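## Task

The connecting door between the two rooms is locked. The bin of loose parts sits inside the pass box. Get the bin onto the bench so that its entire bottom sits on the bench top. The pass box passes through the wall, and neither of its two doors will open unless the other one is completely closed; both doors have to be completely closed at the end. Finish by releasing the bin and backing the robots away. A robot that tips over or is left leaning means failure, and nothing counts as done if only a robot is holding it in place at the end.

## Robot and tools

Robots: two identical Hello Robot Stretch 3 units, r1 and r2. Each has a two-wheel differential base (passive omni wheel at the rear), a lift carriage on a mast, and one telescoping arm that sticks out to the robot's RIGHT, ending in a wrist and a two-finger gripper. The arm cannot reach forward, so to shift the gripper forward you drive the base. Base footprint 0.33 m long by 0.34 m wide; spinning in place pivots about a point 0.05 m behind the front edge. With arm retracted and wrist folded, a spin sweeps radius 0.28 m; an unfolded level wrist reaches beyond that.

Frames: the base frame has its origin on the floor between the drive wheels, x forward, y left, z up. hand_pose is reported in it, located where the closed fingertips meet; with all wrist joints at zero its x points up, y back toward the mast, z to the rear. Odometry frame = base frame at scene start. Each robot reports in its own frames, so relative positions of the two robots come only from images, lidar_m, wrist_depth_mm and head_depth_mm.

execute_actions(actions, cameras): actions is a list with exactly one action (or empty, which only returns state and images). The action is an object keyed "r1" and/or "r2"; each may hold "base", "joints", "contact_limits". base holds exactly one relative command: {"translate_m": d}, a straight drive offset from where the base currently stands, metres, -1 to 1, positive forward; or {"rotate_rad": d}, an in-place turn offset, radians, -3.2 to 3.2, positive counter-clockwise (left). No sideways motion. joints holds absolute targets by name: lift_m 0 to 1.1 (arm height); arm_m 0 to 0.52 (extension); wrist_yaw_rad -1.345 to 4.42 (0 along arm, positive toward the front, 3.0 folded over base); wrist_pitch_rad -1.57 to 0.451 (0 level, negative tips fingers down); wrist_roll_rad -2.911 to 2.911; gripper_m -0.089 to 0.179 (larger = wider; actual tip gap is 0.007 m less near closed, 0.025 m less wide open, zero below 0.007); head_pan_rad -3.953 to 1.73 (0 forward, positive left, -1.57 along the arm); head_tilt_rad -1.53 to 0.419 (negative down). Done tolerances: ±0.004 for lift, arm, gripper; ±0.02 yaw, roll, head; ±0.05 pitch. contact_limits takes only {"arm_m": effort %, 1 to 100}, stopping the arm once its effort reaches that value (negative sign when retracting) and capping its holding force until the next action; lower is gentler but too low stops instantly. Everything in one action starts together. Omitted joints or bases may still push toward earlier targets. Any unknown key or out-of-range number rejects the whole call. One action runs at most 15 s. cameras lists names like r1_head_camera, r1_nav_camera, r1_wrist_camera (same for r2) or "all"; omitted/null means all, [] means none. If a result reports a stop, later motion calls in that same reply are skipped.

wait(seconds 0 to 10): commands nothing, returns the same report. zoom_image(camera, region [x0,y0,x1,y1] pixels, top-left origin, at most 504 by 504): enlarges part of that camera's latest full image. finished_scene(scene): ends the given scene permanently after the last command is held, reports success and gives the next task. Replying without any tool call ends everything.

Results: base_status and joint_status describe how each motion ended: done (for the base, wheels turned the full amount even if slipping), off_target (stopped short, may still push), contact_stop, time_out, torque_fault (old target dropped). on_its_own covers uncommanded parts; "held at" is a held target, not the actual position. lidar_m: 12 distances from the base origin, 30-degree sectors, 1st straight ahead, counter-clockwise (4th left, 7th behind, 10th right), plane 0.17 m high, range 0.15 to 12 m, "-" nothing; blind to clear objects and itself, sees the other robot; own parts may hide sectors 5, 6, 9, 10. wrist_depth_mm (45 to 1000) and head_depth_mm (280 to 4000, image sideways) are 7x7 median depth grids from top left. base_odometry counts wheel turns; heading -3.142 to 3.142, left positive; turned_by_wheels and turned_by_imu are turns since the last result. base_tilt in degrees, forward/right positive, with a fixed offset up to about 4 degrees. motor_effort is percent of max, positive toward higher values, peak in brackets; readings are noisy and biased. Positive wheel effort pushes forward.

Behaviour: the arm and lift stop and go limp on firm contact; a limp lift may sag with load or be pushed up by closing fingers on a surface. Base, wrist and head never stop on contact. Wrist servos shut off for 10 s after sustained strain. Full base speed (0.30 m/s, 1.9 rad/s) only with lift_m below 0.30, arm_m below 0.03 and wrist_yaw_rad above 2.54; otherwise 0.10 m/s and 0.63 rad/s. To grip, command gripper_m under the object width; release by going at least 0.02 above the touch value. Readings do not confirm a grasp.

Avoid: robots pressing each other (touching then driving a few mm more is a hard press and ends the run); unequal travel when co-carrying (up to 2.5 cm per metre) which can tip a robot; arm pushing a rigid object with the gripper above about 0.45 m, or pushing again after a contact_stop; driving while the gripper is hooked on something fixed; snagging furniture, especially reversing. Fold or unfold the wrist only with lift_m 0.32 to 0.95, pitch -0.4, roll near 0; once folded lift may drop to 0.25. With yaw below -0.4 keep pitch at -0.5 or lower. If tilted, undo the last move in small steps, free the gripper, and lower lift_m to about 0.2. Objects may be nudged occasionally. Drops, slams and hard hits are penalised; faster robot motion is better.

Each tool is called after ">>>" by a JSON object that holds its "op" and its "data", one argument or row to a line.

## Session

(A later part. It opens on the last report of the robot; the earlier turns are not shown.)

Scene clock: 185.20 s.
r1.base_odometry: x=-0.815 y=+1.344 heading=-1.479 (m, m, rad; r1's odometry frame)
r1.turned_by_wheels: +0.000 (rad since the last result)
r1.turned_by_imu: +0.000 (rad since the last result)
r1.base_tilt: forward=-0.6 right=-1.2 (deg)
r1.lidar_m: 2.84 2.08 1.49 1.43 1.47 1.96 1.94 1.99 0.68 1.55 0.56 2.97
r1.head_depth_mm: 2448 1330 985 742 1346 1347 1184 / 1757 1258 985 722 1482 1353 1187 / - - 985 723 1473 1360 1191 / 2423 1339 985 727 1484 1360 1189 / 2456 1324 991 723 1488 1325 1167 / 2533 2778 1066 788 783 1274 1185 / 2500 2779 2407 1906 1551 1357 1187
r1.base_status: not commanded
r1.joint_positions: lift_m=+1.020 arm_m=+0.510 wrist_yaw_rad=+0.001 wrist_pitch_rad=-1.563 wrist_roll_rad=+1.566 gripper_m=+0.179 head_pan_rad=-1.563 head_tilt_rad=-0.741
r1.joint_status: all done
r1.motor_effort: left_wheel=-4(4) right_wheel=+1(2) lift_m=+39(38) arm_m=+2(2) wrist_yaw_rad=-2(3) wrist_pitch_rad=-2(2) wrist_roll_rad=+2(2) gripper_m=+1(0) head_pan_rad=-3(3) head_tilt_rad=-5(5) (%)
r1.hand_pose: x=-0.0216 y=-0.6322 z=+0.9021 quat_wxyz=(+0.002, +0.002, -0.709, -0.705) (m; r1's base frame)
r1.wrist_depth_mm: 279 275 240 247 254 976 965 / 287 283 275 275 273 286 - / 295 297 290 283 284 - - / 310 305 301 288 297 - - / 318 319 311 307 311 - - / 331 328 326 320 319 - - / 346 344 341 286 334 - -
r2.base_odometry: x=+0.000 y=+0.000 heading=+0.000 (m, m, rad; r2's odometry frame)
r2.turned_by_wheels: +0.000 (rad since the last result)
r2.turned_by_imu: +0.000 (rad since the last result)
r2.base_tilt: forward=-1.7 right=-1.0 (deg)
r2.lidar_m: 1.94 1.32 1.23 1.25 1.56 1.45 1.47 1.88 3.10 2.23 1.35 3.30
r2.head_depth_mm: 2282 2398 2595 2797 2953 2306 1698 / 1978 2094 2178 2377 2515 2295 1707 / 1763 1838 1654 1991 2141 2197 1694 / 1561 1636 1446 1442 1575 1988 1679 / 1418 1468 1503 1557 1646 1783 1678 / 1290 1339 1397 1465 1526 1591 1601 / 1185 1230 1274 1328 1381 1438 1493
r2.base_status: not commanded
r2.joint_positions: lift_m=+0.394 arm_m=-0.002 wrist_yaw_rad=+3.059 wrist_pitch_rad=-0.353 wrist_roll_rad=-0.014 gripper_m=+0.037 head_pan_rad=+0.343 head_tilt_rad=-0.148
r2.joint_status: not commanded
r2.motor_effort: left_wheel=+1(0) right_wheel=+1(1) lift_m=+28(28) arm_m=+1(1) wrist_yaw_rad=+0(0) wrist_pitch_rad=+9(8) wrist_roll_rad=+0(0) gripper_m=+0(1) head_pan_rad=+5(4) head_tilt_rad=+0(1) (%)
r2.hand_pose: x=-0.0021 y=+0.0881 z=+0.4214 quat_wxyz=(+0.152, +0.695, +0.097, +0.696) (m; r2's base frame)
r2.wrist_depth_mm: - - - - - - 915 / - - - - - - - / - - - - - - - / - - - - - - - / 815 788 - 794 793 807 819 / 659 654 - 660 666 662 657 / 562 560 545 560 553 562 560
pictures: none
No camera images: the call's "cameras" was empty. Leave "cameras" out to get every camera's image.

>>> {"op": "execute_actions", "data": {
  "actions": [
    {"r1": {"base": {"rotate_rad": 0.82}, "joints": {"arm_m": 0.1, "wrist_pitch_rad": 0.0, "wrist_roll_rad": 0.0, "gripper_m": 0.0, "head_pan_rad": 0.3, "head_tilt_rad": -0.4}}}
  ],
  "cameras": ["r1_nav_camera"]
}}

>>> {"op": "execute_actions", "data": {
  "actions": [
    {"r1": {"base": {"translate_m": 0.56}, "joints": {"lift_m": 0.625, "head_tilt_rad": -0.7}}}
  ],
  "cameras": ["r1_head_camera", "r1_nav_camera"]
}}

Scene clock: 211.43 s.
r1.base_odometry: x=-0.815 y=+1.344 heading=-0.659 (m, m, rad; r1's odometry frame)
r1.turned_by_wheels: +0.820 (rad since the last result)
r1.turned_by_imu: +0.823 (rad since the last result)
r1.base_tilt: forward=-0.6 right=-1.3 (deg)
r1.lidar_m: 1.65 1.43 1.43 1.63 1.94 1.94 0.68 0.88 0.56 3.30 2.84 2.84
r1.head_depth_mm: 1513 1582 1750 1928 2075 1779 1454 / 1454 773 795 845 905 1777 1443 / 1393 839 1579 1681 1002 1794 1448 / 1329 923 1524 1605 1745 1765 1446 / 1279 1030 1129 1202 1686 1746 1442 / 1227 1124 1200 1291 1594 1689 1447 / 1179 1339 1649 1402 1520 1617 1434
r1.base_status: done
r1.joint_positions: lift_m=+1.020 arm_m=+0.100 wrist_yaw_rad=+0.001 wrist_pitch_rad=-0.025 wrist_roll_rad=+0.004 gripper_m=+0.000 head_pan_rad=+0.293 head_tilt_rad=-0.408
r1.joint_status: all done
r1.motor_effort: left_wheel=-3(13) right_wheel=+1(7) lift_m=+39(39) arm_m=-3(7) wrist_yaw_rad=-2(3) wrist_pitch_rad=+7(6) wrist_roll_rad=-2(4) gripper_m=-2(87) head_pan_rad=+3(38) head_tilt_rad=+4(32) (%)
r1.hand_pose: x=-0.0211 y=-0.5008 z=+1.1280 quat_wxyz=(+0.706, +0.010, -0.708, -0.009) (m; r1's base frame)
r1.wrist_depth_mm: - - - - - - - / - - - - - - - / - - - - - - - / - - - - - - - / - - - - - - - / - - - - - - 912 / - - - - - - 654
r2.base_odometry: x=+0.000 y=+0.000 heading=+0.000 (m, m, rad; r2's odometry frame)
r2.turned_by_wheels: +0.000 (rad since the last result)
r2.turned_by_imu: +0.002 (rad since the last result)
r2.base_tilt: forward=-1.7 right=-0.8 (deg)
r2.lidar_m: 1.94 1.32 1.23 1.25 1.55 1.45 1.47 1.88 3.09 2.22 1.35 3.29
r2.head_depth_mm: 2248 2400 2568 2806 2989 2302 1724 / 1990 2082 2179 2384 2546 2304 1712 / 1746 1828 1653 1977 2180 2167 1684 / 1559 1640 1437 1445 1578 1992 1687 / 1409 1478 1515 1551 1649 1791 1672 / 1291 1341 1393 1450 1526 1592 1600 / 1186 1226 1267 1324 1379 1439 1504
r2.base_status: not commanded
r2.joint_positions: lift_m=+0.394 arm_m=-0.002 wrist_yaw_rad=+3.059 wrist_pitch_rad=-0.353 wrist_roll_rad=-0.014 gripper_m=+0.037 head_pan_rad=+0.343 head_tilt_rad=-0.148
r2.joint_status: not commanded
r2.motor_effort: left_wheel=+0(0) right_wheel=+0(0) lift_m=+28(28) arm_m=+0(0) wrist_yaw_rad=+0(0) wrist_pitch_rad=+8(8) wrist_roll_rad=+0(0) gripper_m=+0(0) head_pan_rad=+5(4) head_tilt_rad=-1(1) (%)
r2.hand_pose: x=-0.0021 y=+0.0881 z=+0.4214 quat_wxyz=(+0.152, +0.695, +0.097, +0.696) (m; r2's base frame)
r2.wrist_depth_mm: - - - - - - 924 / - - - - - - - / - - - - - - - / - - - - - - - / 808 808 - 789 778 799 813 / 666 659 - 651 663 658 658 / 563 562 549 560 551 566 561
pictures: r1_nav_camera (sideways: a quarter turn counterclockwise sets it upright)
Images, in order (width x height): r1_nav_camera 672x504.

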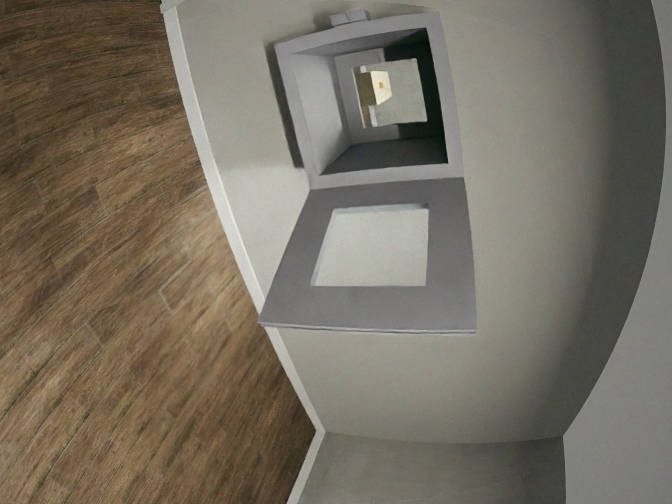

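Scene clock: 218.37 s.
r1.base_odometry: x=-0.372 y=+1.001 heading=-0.659 (m, m, rad; r1's odometry frame)
r1.turned_by_wheels: +0.000 (rad since the last result)
r1.turned_by_imu: +0.002 (rad since the last result)
r1.base_tilt: forward=-0.6 right=-1.3 (deg)
r1.lidar_m: 1.19 1.03 1.03 1.20 2.06 2.34 1.24 0.95 3.31 2.83 2.44 2.05
r1.head_depth_mm: 1093 1234 1433 1685 1655 1394 1214 / 1063 1189 1345 1577 1647 1404 1207 / - - - 301 358 465 1161 / - - 290 321 377 455 1142 / - 289 321 376 453 573 1209 / 289 320 1071 1221 627 1371 1207 / 319 930 1041 1126 1278 1393 1208
r1.base_status: done
r1.joint_positions: lift_m=+0.625 arm_m=+0.100 wrist_yaw_rad=+0.001 wrist_pitch_rad=-0.025 wrist_roll_rad=+0.004 gripper_m=+0.000 head_pan_rad=+0.293 head_tilt_rad=-0.691
r1.joint_status: all done
r1.motor_effort: left_wheel=-4(6) right_wheel=+2(4) lift_m=+29(36) arm_m=-3(3) wrist_yaw_rad=-2(2) wrist_pitch_rad=+7(7) wrist_roll_rad=-2(2) gripper_m=-2(2) head_pan_rad=+3(3) head_tilt_rad=-6(34) (%)
r1.hand_pose: x=-0.0211 y=-0.5008 z=+0.7335 quat_wxyz=(+0.706, +0.009, -0.708, -0.008) (m; r1's base frame)
r1.wrist_depth_mm: - - - - - - - / - - - - - - - / - - - - - - - / - - - - - - - / - - - - - - - / - - - - - - - / - - - - - - -
r2.base_odometry: x=+0.000 y=+0.000 heading=+0.000 (m, m, rad; r2's odometry frame)
r2.turned_by_wheels: +0.000 (rad since the last result)
r2.turned_by_imu: +0.000 (rad since the last result)
r2.base_tilt: forward=-1.7 right=-0.9 (deg)
r2.lidar_m: 1.94 1.32 1.23 1.25 1.56 1.45 1.47 1.88 3.10 2.22 1.35 3.30
r2.head_depth_mm: 2248 2393 2593 2786 2967 2305 1717 / 1968 2099 2184 2408 2529 2301 1705 / 1748 1833 1654 2003 2156 2176 1685 / 1562 1625 1446 1447 1565 1977 1678 / 1416 1481 1519 1562 1637 1792 1668 / 1292 1338 1401 1453 1530 1582 1596 / 1185 1234 1273 1330 1372 1435 1490
r2.base_status: not commanded
r2.joint_positions: lift_m=+0.394 arm_m=-0.002 wrist_yaw_rad=+3.059 wrist_pitch_rad=-0.353 wrist_roll_rad=-0.014 gripper_m=+0.037 head_pan_rad=+0.343 head_tilt_rad=-0.148
r2.joint_status: not commanded
r2.motor_effort: left_wheel=+0(0) right_wheel=+1(0) lift_m=+28(28) arm_m=+1(0) wrist_yaw_rad=+0(0) wrist_pitch_rad=+8(7) wrist_roll_rad=+0(0) gripper_m=+0(0) head_pan_rad=+4(4) head_tilt_rad=-1(1) (%)
r2.hand_pose: x=-0.0021 y=+0.0881 z=+0.4214 quat_wxyz=(+0.152, +0.695, +0.097, +0.696) (m; r2's base frame)
r2.wrist_depth_mm: - - - - - - 930 / - - - - - - - / - - - - - - - / - - - - - - - / 802 795 - 775 797 796 786 / 657 666 - 652 651 650 657 / 554 561 556 564 559 551 562
pictures: r1_head_camera (sideways: a quarter turn clockwise sets it upright), r1_nav_camera (sideways: a quarter turn counterclockwise sets it upright)
Images, in order (width x height): r1_head_camera 896x504, r1_nav_camera 672x504.

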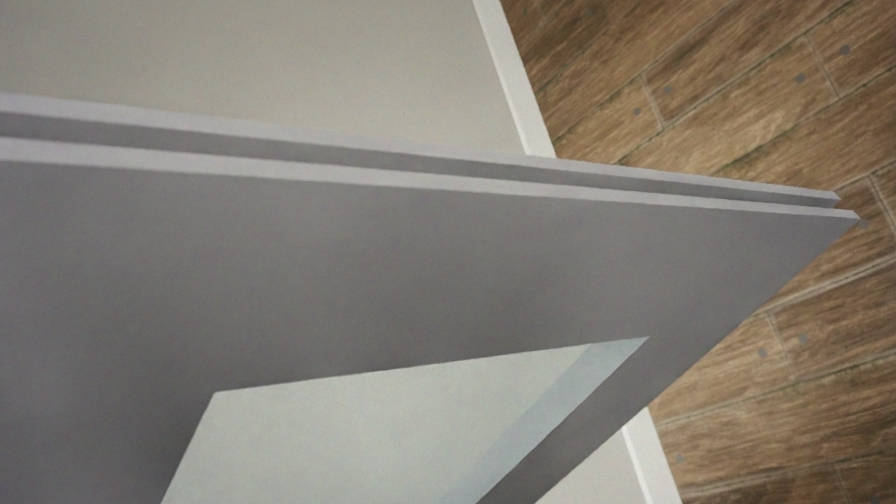

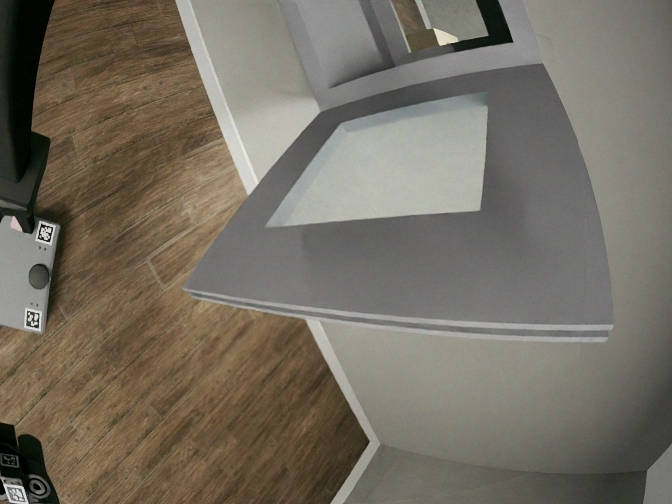

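>>> {"op": "execute_actions", "data": {
  "actions": [
    {"r1": {"base": {"rotate_rad": 1.72}, "joints": {"arm_m": 0.25, "head_pan_rad": -1.4, "head_tilt_rad": -0.9}}}
  ],
  "cameras": ["r1_head_camera", "r1_nav_camera", "r1_wrist_camera"]
}}

Scene clock: 232.93 s.
r1.base_odometry: x=-0.372 y=+1.001 heading=+1.061 (m, m, rad; r1's odometry frame)
r1.turned_by_wheels: +1.720 (rad since the last result)
r1.turned_by_imu: +1.730 (rad since the last result)
r1.base_tilt: forward=-0.7 right=-1.2 (deg)
r1.lidar_m: 1.32 2.33 2.36 1.24 2.28 3.37 2.63 2.45 1.66 1.11 1.03 1.04
r1.head_depth_mm: 1159 1348 1642 1687 - 1266 1119 / - - 337 383 1374 1263 1132 / - 287 313 381 482 1243 1133 / - 306 360 440 567 1270 1129 / 301 351 1169 590 1379 1266 1140 / 921 1052 1174 709 1445 1273 1139 / 891 1000 741 1363 1431 1272 1146
r1.base_status: done
r1.joint_positions: lift_m=+0.625 arm_m=+0.250 wrist_yaw_rad=+0.001 wrist_pitch_rad=-0.025 wrist_roll_rad=+0.004 gripper_m=+0.000 head_pan_rad=-1.393 head_tilt_rad=-0.889
r1.joint_status: all done
r1.motor_effort: left_wheel=-3(10) right_wheel=+2(4) lift_m=+29(29) arm_m=+3(7) wrist_yaw_rad=-2(2) wrist_pitch_rad=+7(7) wrist_roll_rad=-2(2) gripper_m=-2(2) head_pan_rad=-3(37) head_tilt_rad=-7(27) (%)
r1.hand_pose: x=-0.0211 y=-0.6503 z=+0.7335 quat_wxyz=(+0.706, +0.009, -0.708, -0.009) (m; r1's base frame)
r1.wrist_depth_mm: 466 532 622 738 924 - - / 478 537 644 791 991 - - / 490 562 664 799 - - - / 498 568 684 818 - - - / 511 593 695 - - - - / 530 603 696 905 - - - / 538 609 767 919 - - -
r2.base_odometry: x=+0.000 y=+0.000 heading=+0.000 (m, m, rad; r2's odometry frame)
r2.turned_by_wheels: +0.000 (rad since the last result)
r2.turned_by_imu: +0.001 (rad since the last result)
r2.base_tilt: forward=-1.6 right=-0.8 (deg)
r2.lidar_m: 1.95 1.31 1.23 1.25 1.56 1.45 1.47 1.88 3.10 2.23 1.35 3.30
r2.head_depth_mm: 2256 2383 2572 2786 3010 2321 1726 / 1965 2093 2165 2396 2541 2291 1700 / 1729 1847 1656 1987 2135 2165 1692 / 1569 1636 1444 1437 1583 1992 1679 / 1417 1468 1505 1558 1639 1776 1660 / 1282 1343 1402 1456 1518 1599 1603 / 1191 1226 1276 1330 1382 1439 1491
r2.base_status: not commanded
r2.joint_positions: lift_m=+0.394 arm_m=-0.002 wrist_yaw_rad=+3.059 wrist_pitch_rad=-0.353 wrist_roll_rad=-0.014 gripper_m=+0.037 head_pan_rad=+0.343 head_tilt_rad=-0.148
r2.joint_status: not commanded
r2.motor_effort: left_wheel=+0(0) right_wheel=+0(0) lift_m=+28(28) arm_m=+0(1) wrist_yaw_rad=+0(0) wrist_pitch_rad=+8(8) wrist_roll_rad=-1(0) gripper_m=+0(1) head_pan_rad=+5(5) head_tilt_rad=-1(1) (%)
r2.hand_pose: x=-0.0021 y=+0.0881 z=+0.4214 quat_wxyz=(+0.152, +0.695, +0.097, +0.696) (m; r2's base frame)
r2.wrist_depth_mm: - - - - - - 945 / - - - - - - - / - - - - - - - / - - - - - - - / 793 790 - 798 791 807 802 / 656 643 - 652 658 656 656 / 556 567 539 558 572 572 561
pictures: r1_head_camera (sideways: a quarter turn clockwise sets it upright), r1_nav_camera (sideways: a quarter turn counterclockwise sets it upright), r1_wrist_camera
Images, in order (width x height): r1_head_camera 896x504, r1_nav_camera 672x504, r1_wrist_camera 644x364.

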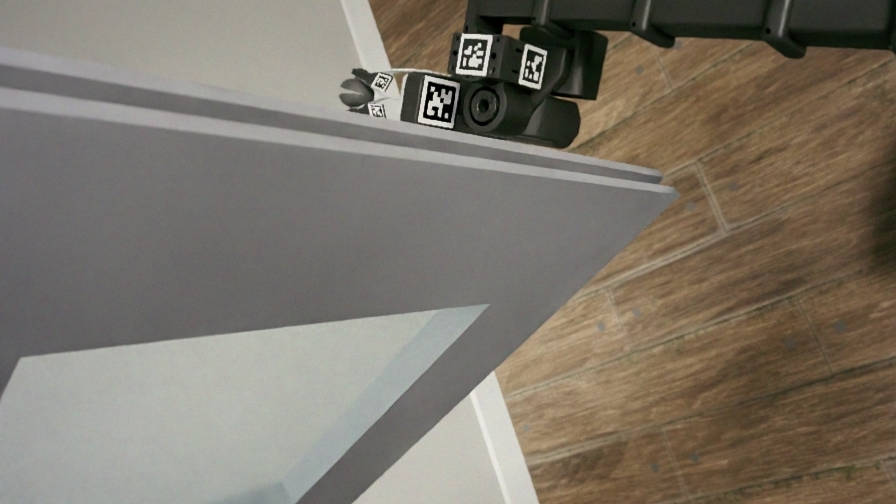

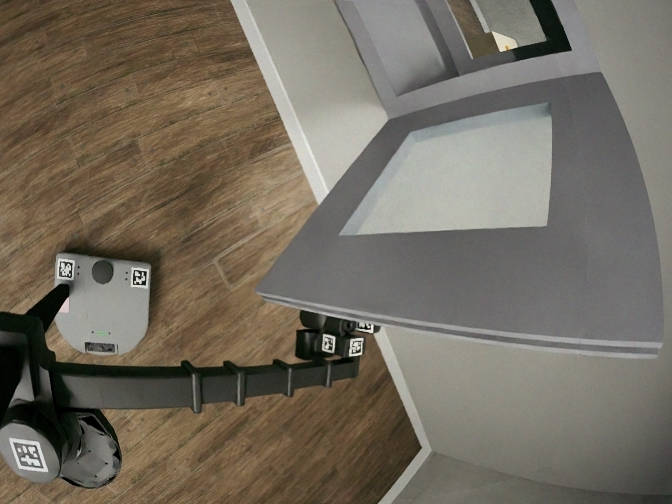

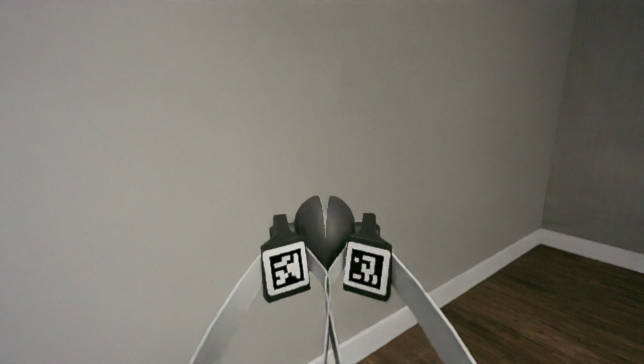

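>>> {"op": "execute_actions", "data": {
  "actions": [
    {"r1": {"base": {"rotate_rad": 0.3}}}
  ],
  "cameras": ["r1_head_camera", "r1_nav_camera"]
}}

Scene clock: 239.97 s.
r1.base_odometry: x=-0.372 y=+1.001 heading=+1.361 (m, m, rad; r1's odometry frame)
r1.turned_by_wheels: +0.300 (rad since the last result)
r1.turned_by_imu: +0.301 (rad since the last result)
r1.base_tilt: forward=-0.6 right=-1.2 (deg)
r1.lidar_m: 1.80 2.33 1.24 0.95 2.37 2.98 2.46 2.40 1.25 1.03 1.03 1.15
r1.head_depth_mm: - - - 307 877 1254 1119 / - 288 305 334 401 1230 1123 / 900 336 382 441 525 1222 1132 / 929 1069 1188 654 1414 1273 1130 / 630 738 861 1494 1445 1271 1133 / 713 860 1223 1484 1432 1269 1137 / 1188 997 1204 1452 1434 1270 1140
r1.base_status: done
r1.joint_positions: lift_m=+0.625 arm_m=+0.250 wrist_yaw_rad=+0.003 wrist_pitch_rad=-0.024 wrist_roll_rad=+0.004 gripper_m=+0.000 head_pan_rad=-1.393 head_tilt_rad=-0.889
r1.joint_status: not commanded
r1.motor_effort: left_wheel=-3(15) right_wheel=+1(12) lift_m=+29(29) arm_m=+2(3) wrist_yaw_rad=-4(7) wrist_pitch_rad=+6(7) wrist_roll_rad=-1(2) gripper_m=-2(2) head_pan_rad=-2(3) head_tilt_rad=-7(7) (%)
r1.hand_pose: x=-0.0208 y=-0.6504 z=+0.7337 quat_wxyz=(+0.706, +0.010, -0.708, -0.008) (m; r1's base frame)
r1.wrist_depth_mm: 433 465 513 562 628 700 803 / 442 478 530 588 645 726 840 / 460 496 550 599 677 766 865 / 475 511 569 616 713 802 924 / 490 529 577 - 734 862 993 / 500 547 593 686 774 866 - / 518 567 634 696 784 968 -
r2.base_odometry: x=+0.000 y=+0.000 heading=+0.000 (m, m, rad; r2's odometry frame)
r2.turned_by_wheels: +0.000 (rad since the last result)
r2.turned_by_imu: +0.000 (rad since the last result)
r2.base_tilt: forward=-1.6 right=-0.8 (deg)
r2.lidar_m: 1.95 1.32 1.23 1.25 1.56 1.45 1.47 1.87 3.09 2.22 1.35 3.29
r2.head_depth_mm: 2277 2414 2570 2804 2956 2294 1711 / 1970 2076 2168 2409 2538 2275 1695 / 1756 1831 1651 1990 2139 2169 1701 / 1569 1637 1441 1441 1569 1993 1684 / 1407 1483 1506 1561 1644 1788 1663 / 1287 1340 1404 1461 1520 1593 1599 / 1185 1232 1278 1327 1380 1433 1488
r2.base_status: not commanded
r2.joint_positions: lift_m=+0.394 arm_m=-0.002 wrist_yaw_rad=+3.059 wrist_pitch_rad=-0.353 wrist_roll_rad=-0.014 gripper_m=+0.037 head_pan_rad=+0.343 head_tilt_rad=-0.148
r2.joint_status: not commanded
r2.motor_effort: left_wheel=+0(0) right_wheel=+0(0) lift_m=+28(28) arm_m=+0(0) wrist_yaw_rad=+0(0) wrist_pitch_rad=+8(8) wrist_roll_rad=+0(0) gripper_m=+1(1) head_pan_rad=+4(4) head_tilt_rad=-1(1) (%)
r2.hand_pose: x=-0.0021 y=+0.0881 z=+0.4214 quat_wxyz=(+0.152, +0.695, +0.097, +0.696) (m; r2's base frame)
r2.wrist_depth_mm: - - - - - - 944 / - - - - - - - / - - - - - - - / - - - - - - - / 803 773 - 790 795 814 787 / 655 660 - 662 664 653 646 / 557 566 539 564 559 564 555
pictures: r1_head_camera (sideways: a quarter turn clockwise sets it upright), r1_nav_camera (sideways: a quarter turn counterclockwise sets it upright)
Images, in order (width x height): r1_head_camera 896x504, r1_nav_camera 672x504.

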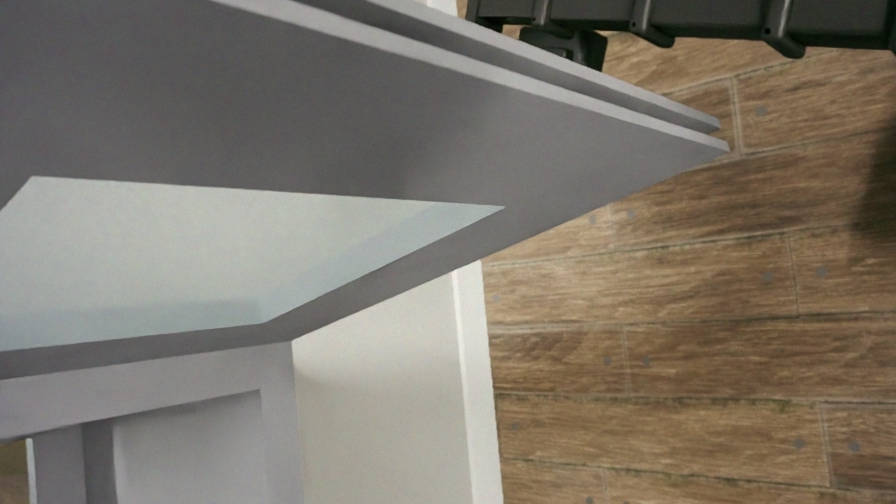

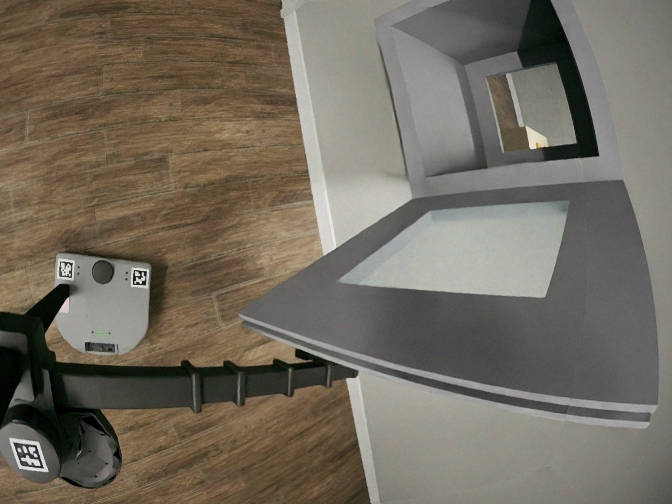

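>>> {"op": "execute_actions", "data": {
  "actions": [],
  "cameras": ["r1_head_camera","r1_nav_camera","r1_wrist_camera"]
}}

Scene clock: 251.70 s.
r1.base_odometry: x=-0.372 y=+1.001 heading=+1.361 (m, m, rad; r1's odometry frame)
r1.turned_by_wheels: +0.000 (rad since the last result)
r1.turned_by_imu: -0.001 (rad since the last result)
r1.base_tilt: forward=-0.6 right=-1.2 (deg)
r1.lidar_m: 1.80 2.34 1.24 0.95 2.37 2.98 2.45 2.41 1.26 1.04 1.03 1.15
r1.head_depth_mm: - - - 307 876 1259 1121 / - 289 305 335 401 1221 1126 / 897 336 383 442 524 1224 1125 / 927 1068 1189 656 1404 1275 1136 / 629 735 862 1497 1420 1268 1131 / 711 860 1223 1476 1434 1277 1128 / 1183 1000 1200 1451 1433 1264 1143
r1.base_status: done
r1.joint_positions: lift_m=+0.625 arm_m=+0.250 wrist_yaw_rad=+0.003 wrist_pitch_rad=-0.024 wrist_roll_rad=+0.004 gripper_m=+0.000 head_pan_rad=-1.393 head_tilt_rad=-0.889
r1.joint_status: not commanded
r1.motor_effort: left_wheel=-3(15) right_wheel=+1(12) lift_m=+29(29) arm_m=+2(3) wrist_yaw_rad=-4(7) wrist_pitch_rad=+7(7) wrist_roll_rad=-1(2) gripper_m=-2(2) head_pan_rad=-3(3) head_tilt_rad=-7(7) (%)
r1.hand_pose: x=-0.0208 y=-0.6504 z=+0.7337 quat_wxyz=(+0.706, +0.010, -0.708, -0.008) (m; r1's base frame)
r1.wrist_depth_mm: 440 466 516 568 614 714 793 / 446 478 529 582 633 714 828 / 458 495 545 606 676 756 889 / 471 510 548 629 695 780 909 / 483 533 575 - 747 869 992 / 506 545 595 689 793 876 - / 513 566 642 680 781 913 -
r2.base_odometry: x=+0.000 y=+0.000 heading=+0.000 (m, m, rad; r2's odometry frame)
r2.turned_by_wheels: +0.000 (rad since the last result)
r2.turned_by_imu: +0.001 (rad since the last result)
r2.base_tilt: forward=-1.7 right=-0.9 (deg)
r2.lidar_m: 1.95 1.32 1.22 1.24 1.56 1.45 1.47 1.88 3.10 2.23 1.35 3.31
r2.head_depth_mm: 2259 2399 2590 2820 2983 2307 1713 / 1977 2103 2167 2389 2569 2299 1710 / 1739 1832 1654 2000 2149 2182 1697 / 1560 1634 1446 1437 1577 1967 1684 / 1414 1472 1514 1562 1642 1792 1665 / 1289 1351 1401 1459 1526 1592 1594 / 1182 1229 1282 1331 1382 1437 1486
r2.base_status: not commanded
r2.joint_positions: lift_m=+0.394 arm_m=-0.002 wrist_yaw_rad=+3.059 wrist_pitch_rad=-0.353 wrist_roll_rad=-0.014 gripper_m=+0.037 head_pan_rad=+0.343 head_tilt_rad=-0.148
r2.joint_status: not commanded
r2.motor_effort: left_wheel=+0(0) right_wheel=+0(0) lift_m=+29(28) arm_m=+1(0) wrist_yaw_rad=+0(0) wrist_pitch_rad=+8(8) wrist_roll_rad=+0(0) gripper_m=+1(1) head_pan_rad=+4(4) head_tilt_rad=-1(1) (%)
r2.hand_pose: x=-0.0021 y=+0.0881 z=+0.4214 quat_wxyz=(+0.152, +0.695, +0.097, +0.696) (m; r2's base frame)
r2.wrist_depth_mm: - - - - - - 921 / - - - - - - - / - - - - - - - / - - - - - - - / 796 818 - 801 791 809 783 / 656 673 - 661 670 651 667 / 567 554 552 565 569 562 554
pictures: r1_head_camera (sideways: a quarter turn clockwise sets it upright), r1_nav_camera (sideways: a quarter turn counterclockwise sets it upright), r1_wrist_camera
Images, in order (width x height): r1_head_camera 896x504, r1_nav_camera 672x504, r1_wrist_camera 644x364.

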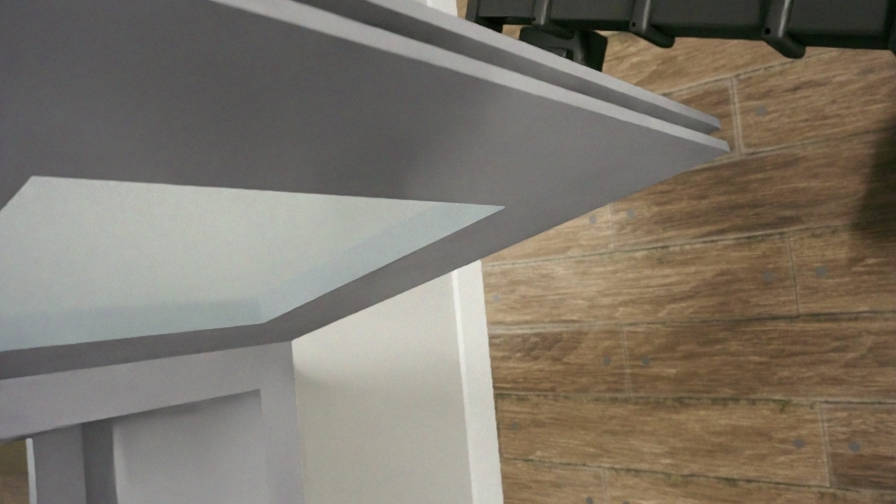

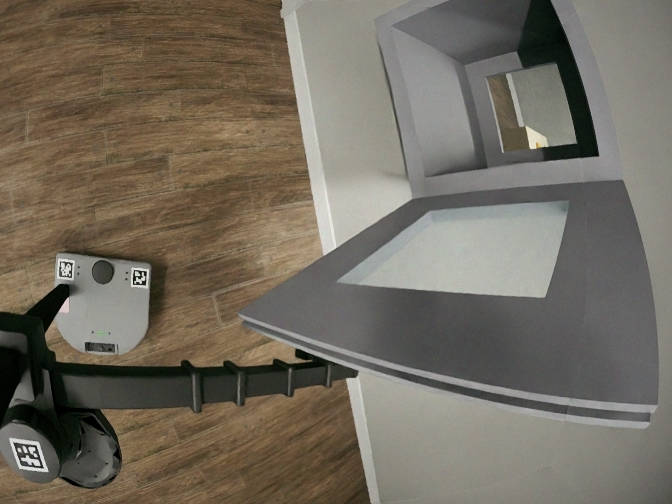

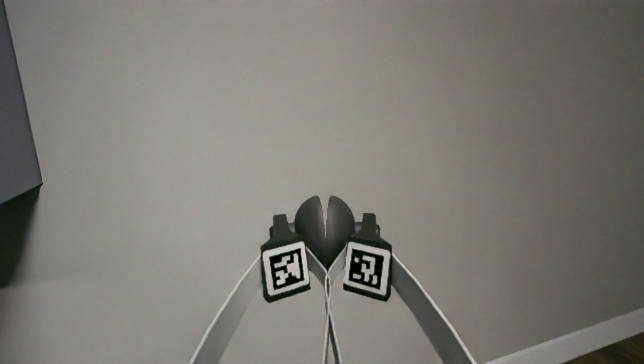

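>>> {"op": "execute_actions", "data": {
  "actions": [
    {"r1":{"base":{"rotate_rad":0.33},"joints":{"arm_m":0.1}}}
  ],
  "cameras": ["r1_head_camera","r1_nav_camera","r1_wrist_camera"]
}}

Scene clock: 260.27 s.
r1.base_odometry: x=-0.372 y=+1.001 heading=+1.690 (m, m, rad; r1's odometry frame)
r1.turned_by_wheels: +0.330 (rad since the last result)
r1.turned_by_imu: +0.330 (rad since the last result)
r1.base_tilt: forward=-0.6 right=-1.2 (deg)
r1.lidar_m: 2.33 2.41 1.24 0.95 3.43 2.54 2.45 1.48 1.07 1.03 1.07 1.44
r1.head_depth_mm: 889 1018 1176 1409 1422 - - / 623 772 1185 1426 1491 - 1133 / 750 907 707 584 1345 1254 1132 / - 298 301 374 448 1208 1134 / - - - 299 366 1233 1132 / - - 1406 1578 1446 1275 1135 / 1032 995 1404 1627 1441 1262 1143
r1.base_status: done
r1.joint_positions: lift_m=+0.625 arm_m=+0.100 wrist_yaw_rad=+0.002 wrist_pitch_rad=-0.023 wrist_roll_rad=+0.003 gripper_m=+0.000 head_pan_rad=-1.394 head_tilt_rad=-0.890
r1.joint_status: all done
r1.motor_effort: left_wheel=-4(23) right_wheel=+2(21) lift_m=+29(29) arm_m=-2(4) wrist_yaw_rad=-3(8) wrist_pitch_rad=+6(7) wrist_roll_rad=-1(1) gripper_m=-2(2) head_pan_rad=-3(2) head_tilt_rad=-6(7) (%)
r1.hand_pose: x=-0.0210 y=-0.5009 z=+0.7339 quat_wxyz=(+0.706, +0.009, -0.708, -0.008) (m; r1's base frame)
r1.wrist_depth_mm: 432 936 432 631 634 646 644 / 97 125 253 652 656 670 677 / 97 125 224 675 686 700 693 / 97 125 226 697 709 727 711 / 98 126 227 - 731 733 747 / 99 126 228 753 777 784 778 / 98 127 770 786 802 813 821
r2.base_odometry: x=+0.000 y=+0.000 heading=+0.000 (m, m, rad; r2's odometry frame)
r2.turned_by_wheels: +0.000 (rad since the last result)
r2.turned_by_imu: +0.001 (rad since the last result)
r2.base_tilt: forward=-1.6 right=-0.9 (deg)
r2.lidar_m: 1.95 1.32 1.23 1.25 1.56 1.45 1.48 1.87 3.09 2.23 1.35 3.30
r2.head_depth_mm: 2266 2407 2582 2783 2972 2310 1710 / 1957 2108 2178 2382 2528 2298 1704 / 1753 1847 1653 1981 2136 2171 1693 / 1557 1634 1448 1439 1576 1990 1683 / 1405 1472 1514 1556 1639 1774 1675 / 1291 1351 1401 1455 1525 1588 1598 / 1188 1225 1272 1325 1380 1441 1490
r2.base_status: not commanded
r2.joint_positions: lift_m=+0.394 arm_m=-0.002 wrist_yaw_rad=+3.059 wrist_pitch_rad=-0.353 wrist_roll_rad=-0.014 gripper_m=+0.037 head_pan_rad=+0.343 head_tilt_rad=-0.148
r2.joint_status: not commanded
r2.motor_effort: left_wheel=+0(0) right_wheel=+0(1) lift_m=+28(28) arm_m=+1(0) wrist_yaw_rad=+0(0) wrist_pitch_rad=+8(7) wrist_roll_rad=+0(0) gripper_m=+1(0) head_pan_rad=+4(5) head_tilt_rad=-1(2) (%)
r2.hand_pose: x=-0.0021 y=+0.0881 z=+0.4214 quat_wxyz=(+0.152, +0.695, +0.097, +0.696) (m; r2's base frame)
r2.wrist_depth_mm: - - - - - - 922 / - - - - - - - / - - - - - - - / - - - - - - - / 793 793 - 799 792 812 789 / 665 659 - 661 661 652 660 / 563 568 551 558 548 558 561
pictures: r1_head_camera (sideways: a quarter turn clockwise sets it upright), r1_nav_camera (sideways: a quarter turn counterclockwise sets it upright), r1_wrist_camera
Images, in order (width x height): r1_head_camera 896x504, r1_nav_camera 672x504, r1_wrist_camera 644x364.

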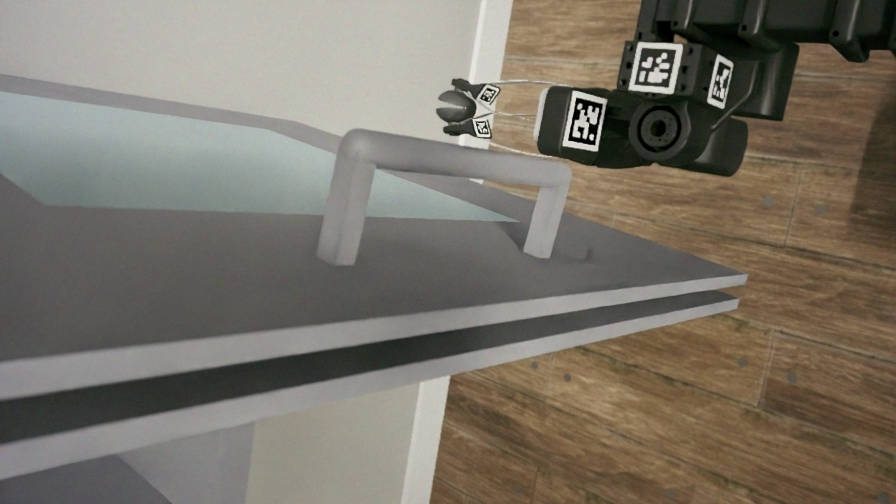

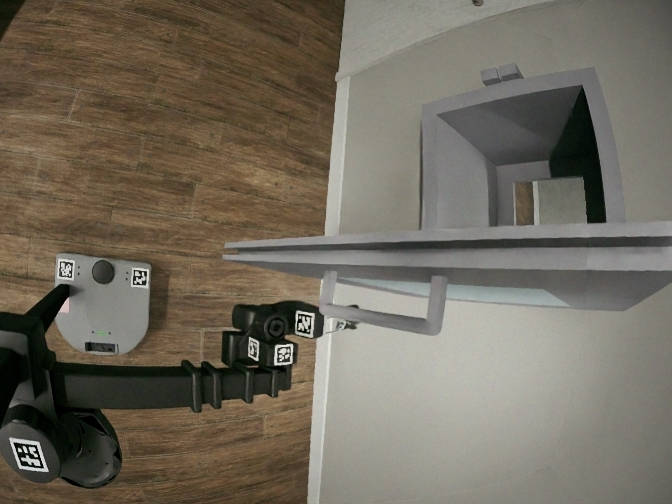

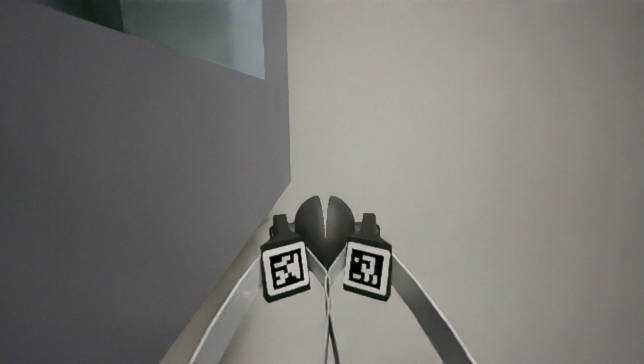

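>>> {"op": "execute_actions", "data": {
  "actions": [
    {"r1":{"base":{"translate_m":0.3},"joints":{"arm_m":0.16}}}
  ],
  "cameras": ["r1_head_camera","r1_nav_camera","r1_wrist_camera"]
}}

Scene clock: 274.10 s.
r1.base_odometry: x=-0.408 y=+1.299 heading=+1.690 (m, m, rad; r1's odometry frame)
r1.turned_by_wheels: +0.000 (rad since the last result)
r1.turned_by_imu: +0.000 (rad since the last result)
r1.base_tilt: forward=-0.6 right=-1.2 (deg)
r1.lidar_m: 2.04 2.11 1.07 0.94 3.42 2.85 2.74 1.47 1.07 1.03 1.06 1.41
r1.head_depth_mm: 1171 979 759 1406 1492 - 1141 / 1193 977 735 1449 - 1225 1134 / 1209 986 896 1497 1426 1257 1133 / 448 516 624 730 1426 1267 1137 / 421 469 546 681 1433 1265 1140 / 409 466 578 1583 1429 1273 1138 / 973 1173 1400 1619 1433 1269 1132
r1.base_status: done
r1.joint_positions: lift_m=+0.625 arm_m=+0.160 wrist_yaw_rad=-0.003 wrist_pitch_rad=-0.023 wrist_roll_rad=+0.003 gripper_m=+0.000 head_pan_rad=-1.394 head_tilt_rad=-0.890
r1.joint_status: all done
r1.motor_effort: left_wheel=-3(17) right_wheel=+0(15) lift_m=+29(29) arm_m=+3(9) wrist_yaw_rad=+4(46) wrist_pitch_rad=+6(6) wrist_roll_rad=-1(1) gripper_m=-3(5) head_pan_rad=-2(2) head_tilt_rad=-6(6) (%)
r1.hand_pose: x=-0.0223 y=-0.5603 z=+0.7339 quat_wxyz=(+0.706, +0.007, -0.708, -0.010) (m; r1's base frame)
r1.wrist_depth_mm: 395 576 - - 561 320 587 / 124 137 161 201 271 342 597 / 126 140 165 202 259 363 626 / 129 143 170 209 271 398 650 / 131 147 174 - 669 684 672 / 134 151 175 697 701 714 710 / 137 162 718 706 742 745 741
r2.base_odometry: x=+0.000 y=+0.000 heading=+0.000 (m, m, rad; r2's odometry frame)
r2.turned_by_wheels: +0.000 (rad since the last result)
r2.turned_by_imu: +0.001 (rad since the last result)
r2.base_tilt: forward=-1.7 right=-0.9 (deg)
r2.lidar_m: 1.95 1.32 1.23 1.25 1.56 1.45 1.48 1.88 3.09 2.22 1.35 3.30
r2.head_depth_mm: 2266 2396 2592 2799 2985 2298 1721 / 1978 2102 2195 2395 2559 2286 1707 / 1727 1849 1662 1984 2147 2194 1694 / 1562 1635 1441 1444 1571 1983 1674 / 1414 1480 1513 1566 1631 1785 1677 / 1290 1339 1391 1454 1525 1594 1601 / 1184 1231 1281 1327 1379 1446 1497
r2.base_status: not commanded
r2.joint_positions: lift_m=+0.394 arm_m=-0.002 wrist_yaw_rad=+3.059 wrist_pitch_rad=-0.353 wrist_roll_rad=-0.014 gripper_m=+0.037 head_pan_rad=+0.343 head_tilt_rad=-0.148
r2.joint_status: not commanded
r2.motor_effort: left_wheel=+0(0) right_wheel=+0(0) lift_m=+28(28) arm_m=+0(0) wrist_yaw_rad=+0(0) wrist_pitch_rad=+8(8) wrist_roll_rad=+0(0) gripper_m=+1(0) head_pan_rad=+5(5) head_tilt_rad=-1(2) (%)
r2.hand_pose: x=-0.0021 y=+0.0881 z=+0.4214 quat_wxyz=(+0.152, +0.695, +0.097, +0.696) (m; r2's base frame)
r2.wrist_depth_mm: - - - - - - 904 / - - - - - - - / - - - - - - - / - - - - - - - / 795 800 - 800 803 811 790 / 661 669 - 650 660 661 659 / 549 556 553 560 568 569 559
pictures: r1_head_camera (sideways: a quarter turn clockwise sets it upright), r1_nav_camera (sideways: a quarter turn counterclockwise sets it upright), r1_wrist_camera
Images, in order (width x height): r1_head_camera 896x504, r1_nav_camera 672x504, r1_wrist_camera 644x364.

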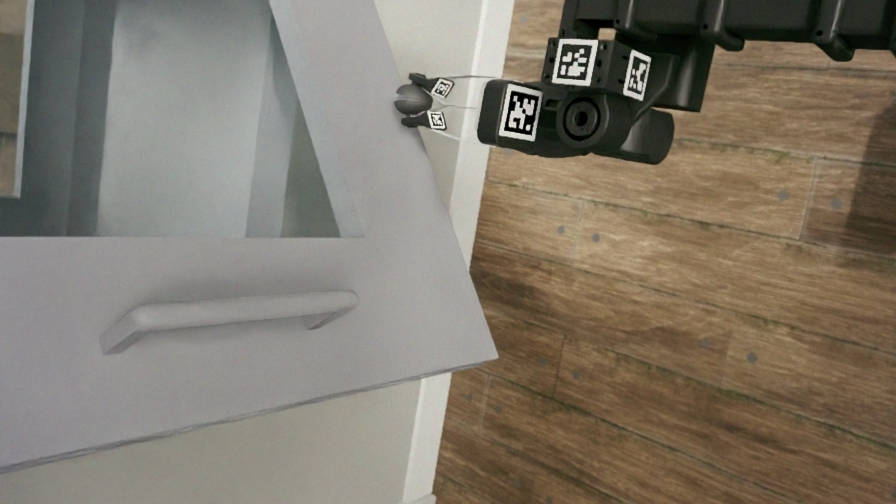

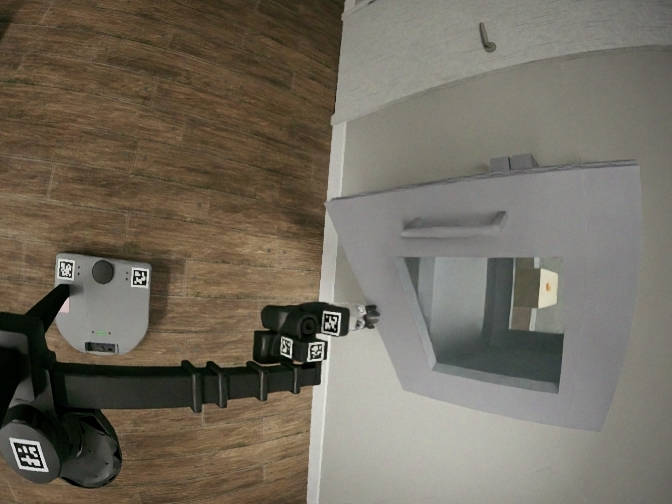

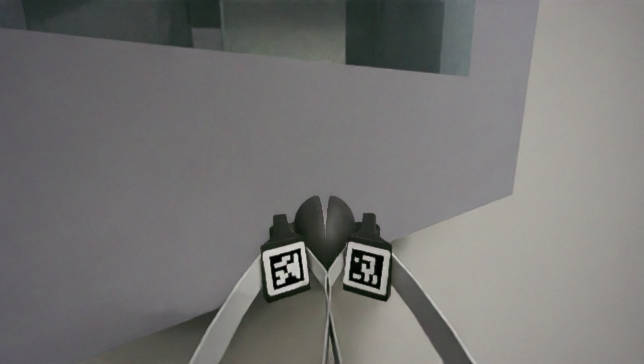

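>>> {"op": "execute_actions", "data": {
  "actions": [
    {"r1":{"base":{"translate_m":0.15},"joints":{"arm_m":0.31,"lift_m":0.645},"contact_limits":{"arm_m":25}}}
  ],
  "cameras": ["r1_head_camera","r1_nav_camera","r1_wrist_camera"]
}}

Scene clock: 281.73 s.
r1.base_odometry: x=-0.426 y=+1.448 heading=+1.690 (m, m, rad; r1's odometry frame)
r1.turned_by_wheels: +0.000 (rad since the last result)
r1.turned_by_imu: +0.000 (rad since the last result)
r1.base_tilt: forward=-0.6 right=-1.2 (deg)
r1.lidar_m: 1.89 1.96 1.01 0.96 0.97 3.02 2.89 1.47 1.07 1.03 1.06 1.41
r1.head_depth_mm: 1159 977 861 - 1429 1260 1125 / 1169 984 855 - 1419 1262 1129 / 665 771 1239 1496 1422 1259 1127 / 667 792 1279 1546 1431 1261 1131 / 937 1120 1318 1563 1429 1270 1137 / 980 1138 1352 1585 1432 1271 1136 / 1010 1167 1381 1596 1445 1263 1137
r1.base_status: done
r1.joint_positions: lift_m=+0.645 arm_m=+0.310 wrist_yaw_rad=-0.003 wrist_pitch_rad=-0.026 wrist_roll_rad=+0.003 gripper_m=+0.000 head_pan_rad=-1.394 head_tilt_rad=-0.890
r1.joint_status: all done
r1.motor_effort: left_wheel=-2(6) right_wheel=+1(10) lift_m=+38(40) arm_m=+3(11) wrist_yaw_rad=+3(12) wrist_pitch_rad=+7(12) wrist_roll_rad=-1(1) gripper_m=-2(3) head_pan_rad=-2(3) head_tilt_rad=-7(7) (%)
r1.contact_limits: arm_m 25 (drawing in: default 21, maximum 35; extending or still: default 29, maximum 48)
r1.hand_pose: x=-0.0221 y=-0.7102 z=+0.7529 quat_wxyz=(+0.706, +0.008, -0.708, -0.010) (m; r1's base frame)
r1.wrist_depth_mm: 176 179 687 - 779 547 369 / 180 186 596 - 778 503 353 / 187 191 195 202 206 213 219 / 193 197 203 209 215 223 230 / 200 204 211 - 224 232 238 / 207 212 218 538 533 542 538 / 533 530 547 549 554 560 556
r2.base_odometry: x=+0.000 y=+0.000 heading=+0.000 (m, m, rad; r2's odometry frame)
r2.turned_by_wheels: +0.000 (rad since the last result)
r2.turned_by_imu: +0.000 (rad since the last result)
r2.base_tilt: forward=-1.7 right=-0.9 (deg)
r2.lidar_m: 1.95 1.31 1.23 1.25 1.55 1.45 1.47 1.88 3.09 2.22 1.35 3.29
r2.head_depth_mm: 2242 2399 2595 2799 2937 2323 1708 / 1972 2099 2154 2404 2553 2282 1712 / 1741 1844 1657 1975 2159 2197 1692 / 1561 1635 1441 1447 1575 2002 1679 / 1407 1474 1513 1554 1644 1775 1670 / 1287 1339 1401 1452 1515 1582 1594 / 1186 1232 1278 1332 1377 1443 1488
r2.base_status: not commanded
r2.joint_positions: lift_m=+0.394 arm_m=-0.002 wrist_yaw_rad=+3.059 wrist_pitch_rad=-0.353 wrist_roll_rad=-0.014 gripper_m=+0.037 head_pan_rad=+0.343 head_tilt_rad=-0.148
r2.joint_status: not commanded
r2.motor_effort: left_wheel=+0(0) right_wheel=+0(1) lift_m=+28(28) arm_m=+0(0) wrist_yaw_rad=+0(0) wrist_pitch_rad=+8(8) wrist_roll_rad=+0(1) gripper_m=+0(1) head_pan_rad=+4(5) head_tilt_rad=-1(2) (%)
r2.hand_pose: x=-0.0021 y=+0.0881 z=+0.4214 quat_wxyz=(+0.152, +0.695, +0.097, +0.696) (m; r2's base frame)
r2.wrist_depth_mm: - - - - - - 925 / - - - - - - - / - - - - - - - / - - - - - - - / 799 795 - 788 806 800 791 / 660 669 - 665 654 667 674 / 557 566 541 550 553 551 560
pictures: r1_head_camera (sideways: a quarter turn clockwise sets it upright), r1_nav_camera (sideways: a quarter turn counterclockwise sets it upright), r1_wrist_camera
Images, in order (width x height): r1_head_camera 896x504, r1_nav_camera 672x504, r1_wrist_camera 644x364.

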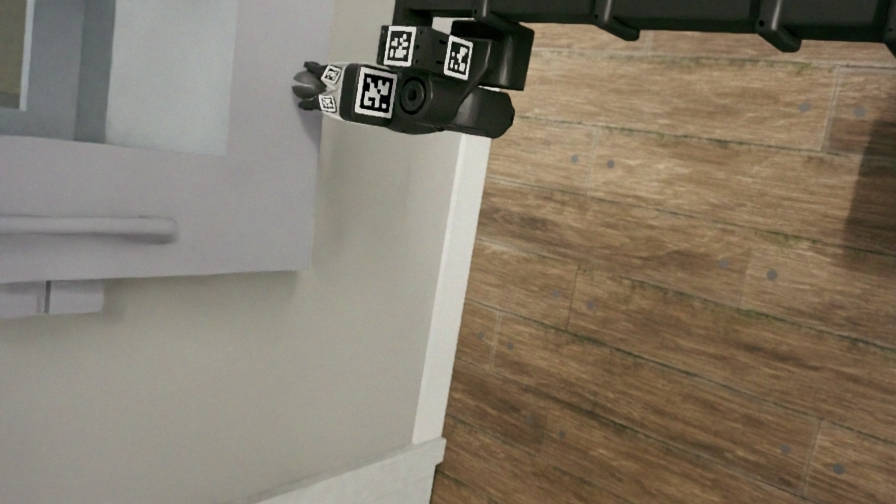

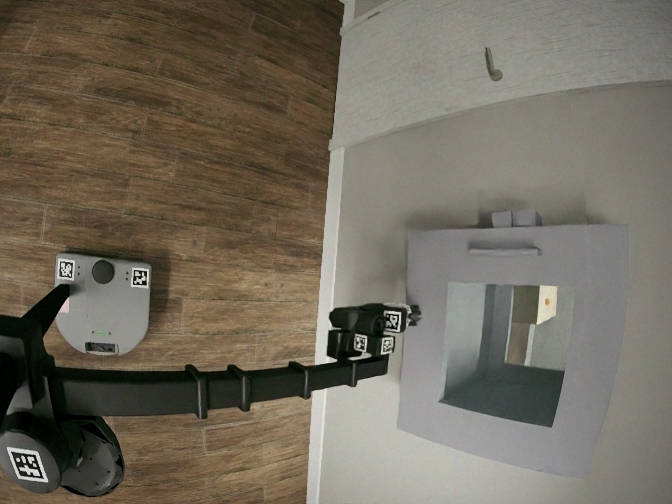

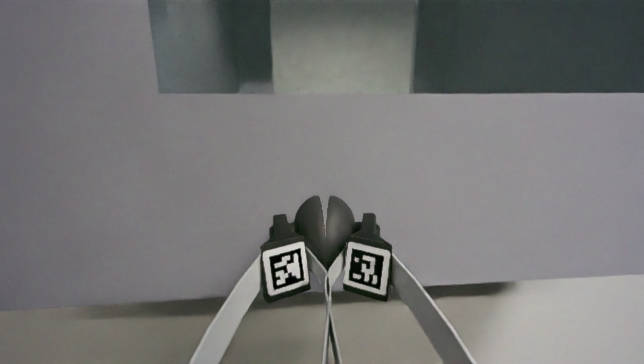

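>>> {"op": "execute_actions", "data": {
  "actions": [
    {"r1":{"joints":{"arm_m":0.365},"contact_limits":{"arm_m":18}}}
  ],
  "cameras": ["r1_nav_camera","r1_wrist_camera"]
}}

Scene clock: 286.50 s.
r1.base_odometry: x=-0.426 y=+1.448 heading=+1.690 (m, m, rad; r1's odometry frame)
r1.turned_by_wheels: +0.000 (rad since the last result)
r1.turned_by_imu: +0.000 (rad since the last result)
r1.base_tilt: forward=-0.7 right=-1.3 (deg)
r1.lidar_m: 1.88 1.95 1.01 0.96 0.97 3.03 2.89 1.47 1.07 1.02 1.06 1.42
r1.head_depth_mm: 1164 982 856 - 1430 1257 1124 / 1170 986 887 1518 1442 1272 1136 / 696 805 1244 1512 1424 1264 1133 / 702 833 1280 1533 1439 1269 1137 / 931 1114 1320 1562 1437 1269 1130 / 982 1146 1358 1589 1429 1271 1135 / 1006 1177 1385 1613 1441 1268 1146
r1.base_status: not commanded
r1.joint_positions: lift_m=+0.645 arm_m=+0.364 wrist_yaw_rad=+0.000 wrist_pitch_rad=-0.027 wrist_roll_rad=+0.003 gripper_m=+0.000 head_pan_rad=-1.394 head_tilt_rad=-0.890
r1.joint_status: all done
r1.motor_effort: left_wheel=-4(5) right_wheel=+1(2) lift_m=+38(38) arm_m=+11(17) wrist_yaw_rad=-1(5) wrist_pitch_rad=+7(8) wrist_roll_rad=-1(1) gripper_m=-2(3) head_pan_rad=-3(3) head_tilt_rad=-6(6) (%)
r1.contact_limits: arm_m 18 (drawing in: default 21, maximum 35; extending or still: default 29, maximum 48)
r1.hand_pose: x=-0.0215 y=-0.7644 z=+0.7527 quat_wxyz=(+0.706, +0.010, -0.708, -0.010) (m; r1's base frame)
r1.wrist_depth_mm: 157 170 693 - - 538 372 / 162 166 591 - 733 515 359 / 168 169 170 172 173 174 176 / 175 175 177 178 180 181 184 / 181 182 183 - 187 189 191 / 188 189 192 196 196 197 199 / 464 467 480 480 487 487 496
r2.base_odometry: x=+0.000 y=+0.000 heading=+0.000 (m, m, rad; r2's odometry frame)
r2.turned_by_wheels: +0.000 (rad since the last result)
r2.turned_by_imu: +0.000 (rad since the last result)
r2.base_tilt: forward=-1.6 right=-0.9 (deg)
r2.lidar_m: 1.95 1.32 1.23 1.25 1.56 1.45 1.48 1.88 3.10 2.22 1.35 3.30
r2.head_depth_mm: 2256 2375 2620 2815 2956 2304 1710 / 1978 2102 2178 2403 2540 2300 1699 / 1744 1826 1666 1992 2147 2179 1685 / 1553 1641 1442 1444 1578 1997 1691 / 1409 1471 1512 1553 1646 1781 1670 / 1286 1344 1392 1461 1521 1589 1600 / 1185 1225 1275 1330 1389 1440 1494
r2.base_status: not commanded
r2.joint_positions: lift_m=+0.394 arm_m=-0.002 wrist_yaw_rad=+3.059 wrist_pitch_rad=-0.353 wrist_roll_rad=-0.014 gripper_m=+0.037 head_pan_rad=+0.343 head_tilt_rad=-0.148
r2.joint_status: not commanded
r2.motor_effort: left_wheel=+0(1) right_wheel=-1(1) lift_m=+28(28) arm_m=+0(1) wrist_yaw_rad=+0(0) wrist_pitch_rad=+8(9) wrist_roll_rad=+0(0) gripper_m=+0(0) head_pan_rad=+4(4) head_tilt_rad=-2(1) (%)
r2.hand_pose: x=-0.0021 y=+0.0881 z=+0.4214 quat_wxyz=(+0.152, +0.695, +0.097, +0.696) (m; r2's base frame)
r2.wrist_depth_mm: - - - - - - 939 / - - - - - - - / - - - - - - - / - - - - - - - / 794 790 - 790 784 807 788 / 644 664 - 662 658 651 655 / 562 558 542 573 570 560 566
pictures: r1_nav_camera (sideways: a quarter turn counterclockwise sets it upright), r1_wrist_camera
Images, in order (width x height): r1_nav_camera 672x504, r1_wrist_camera 644x364.

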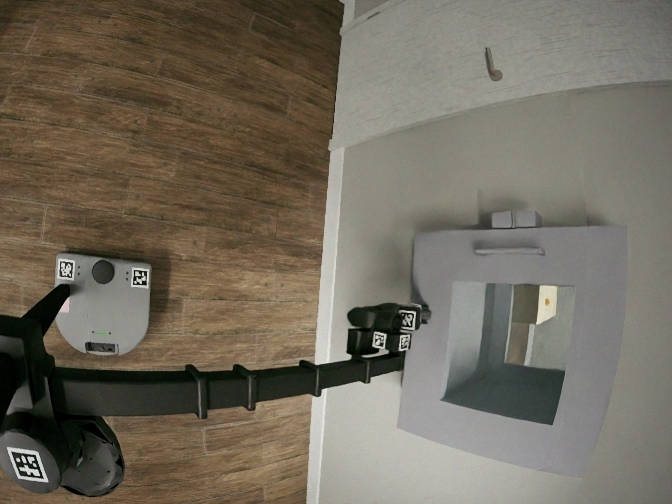

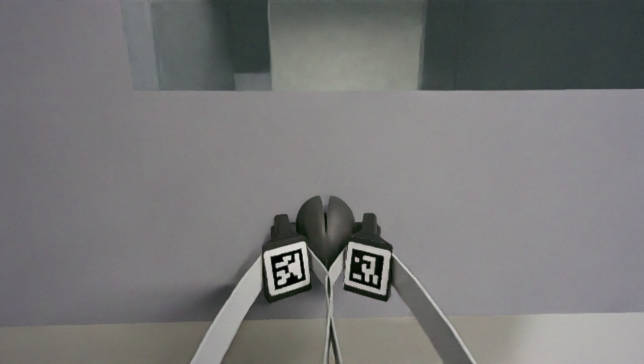

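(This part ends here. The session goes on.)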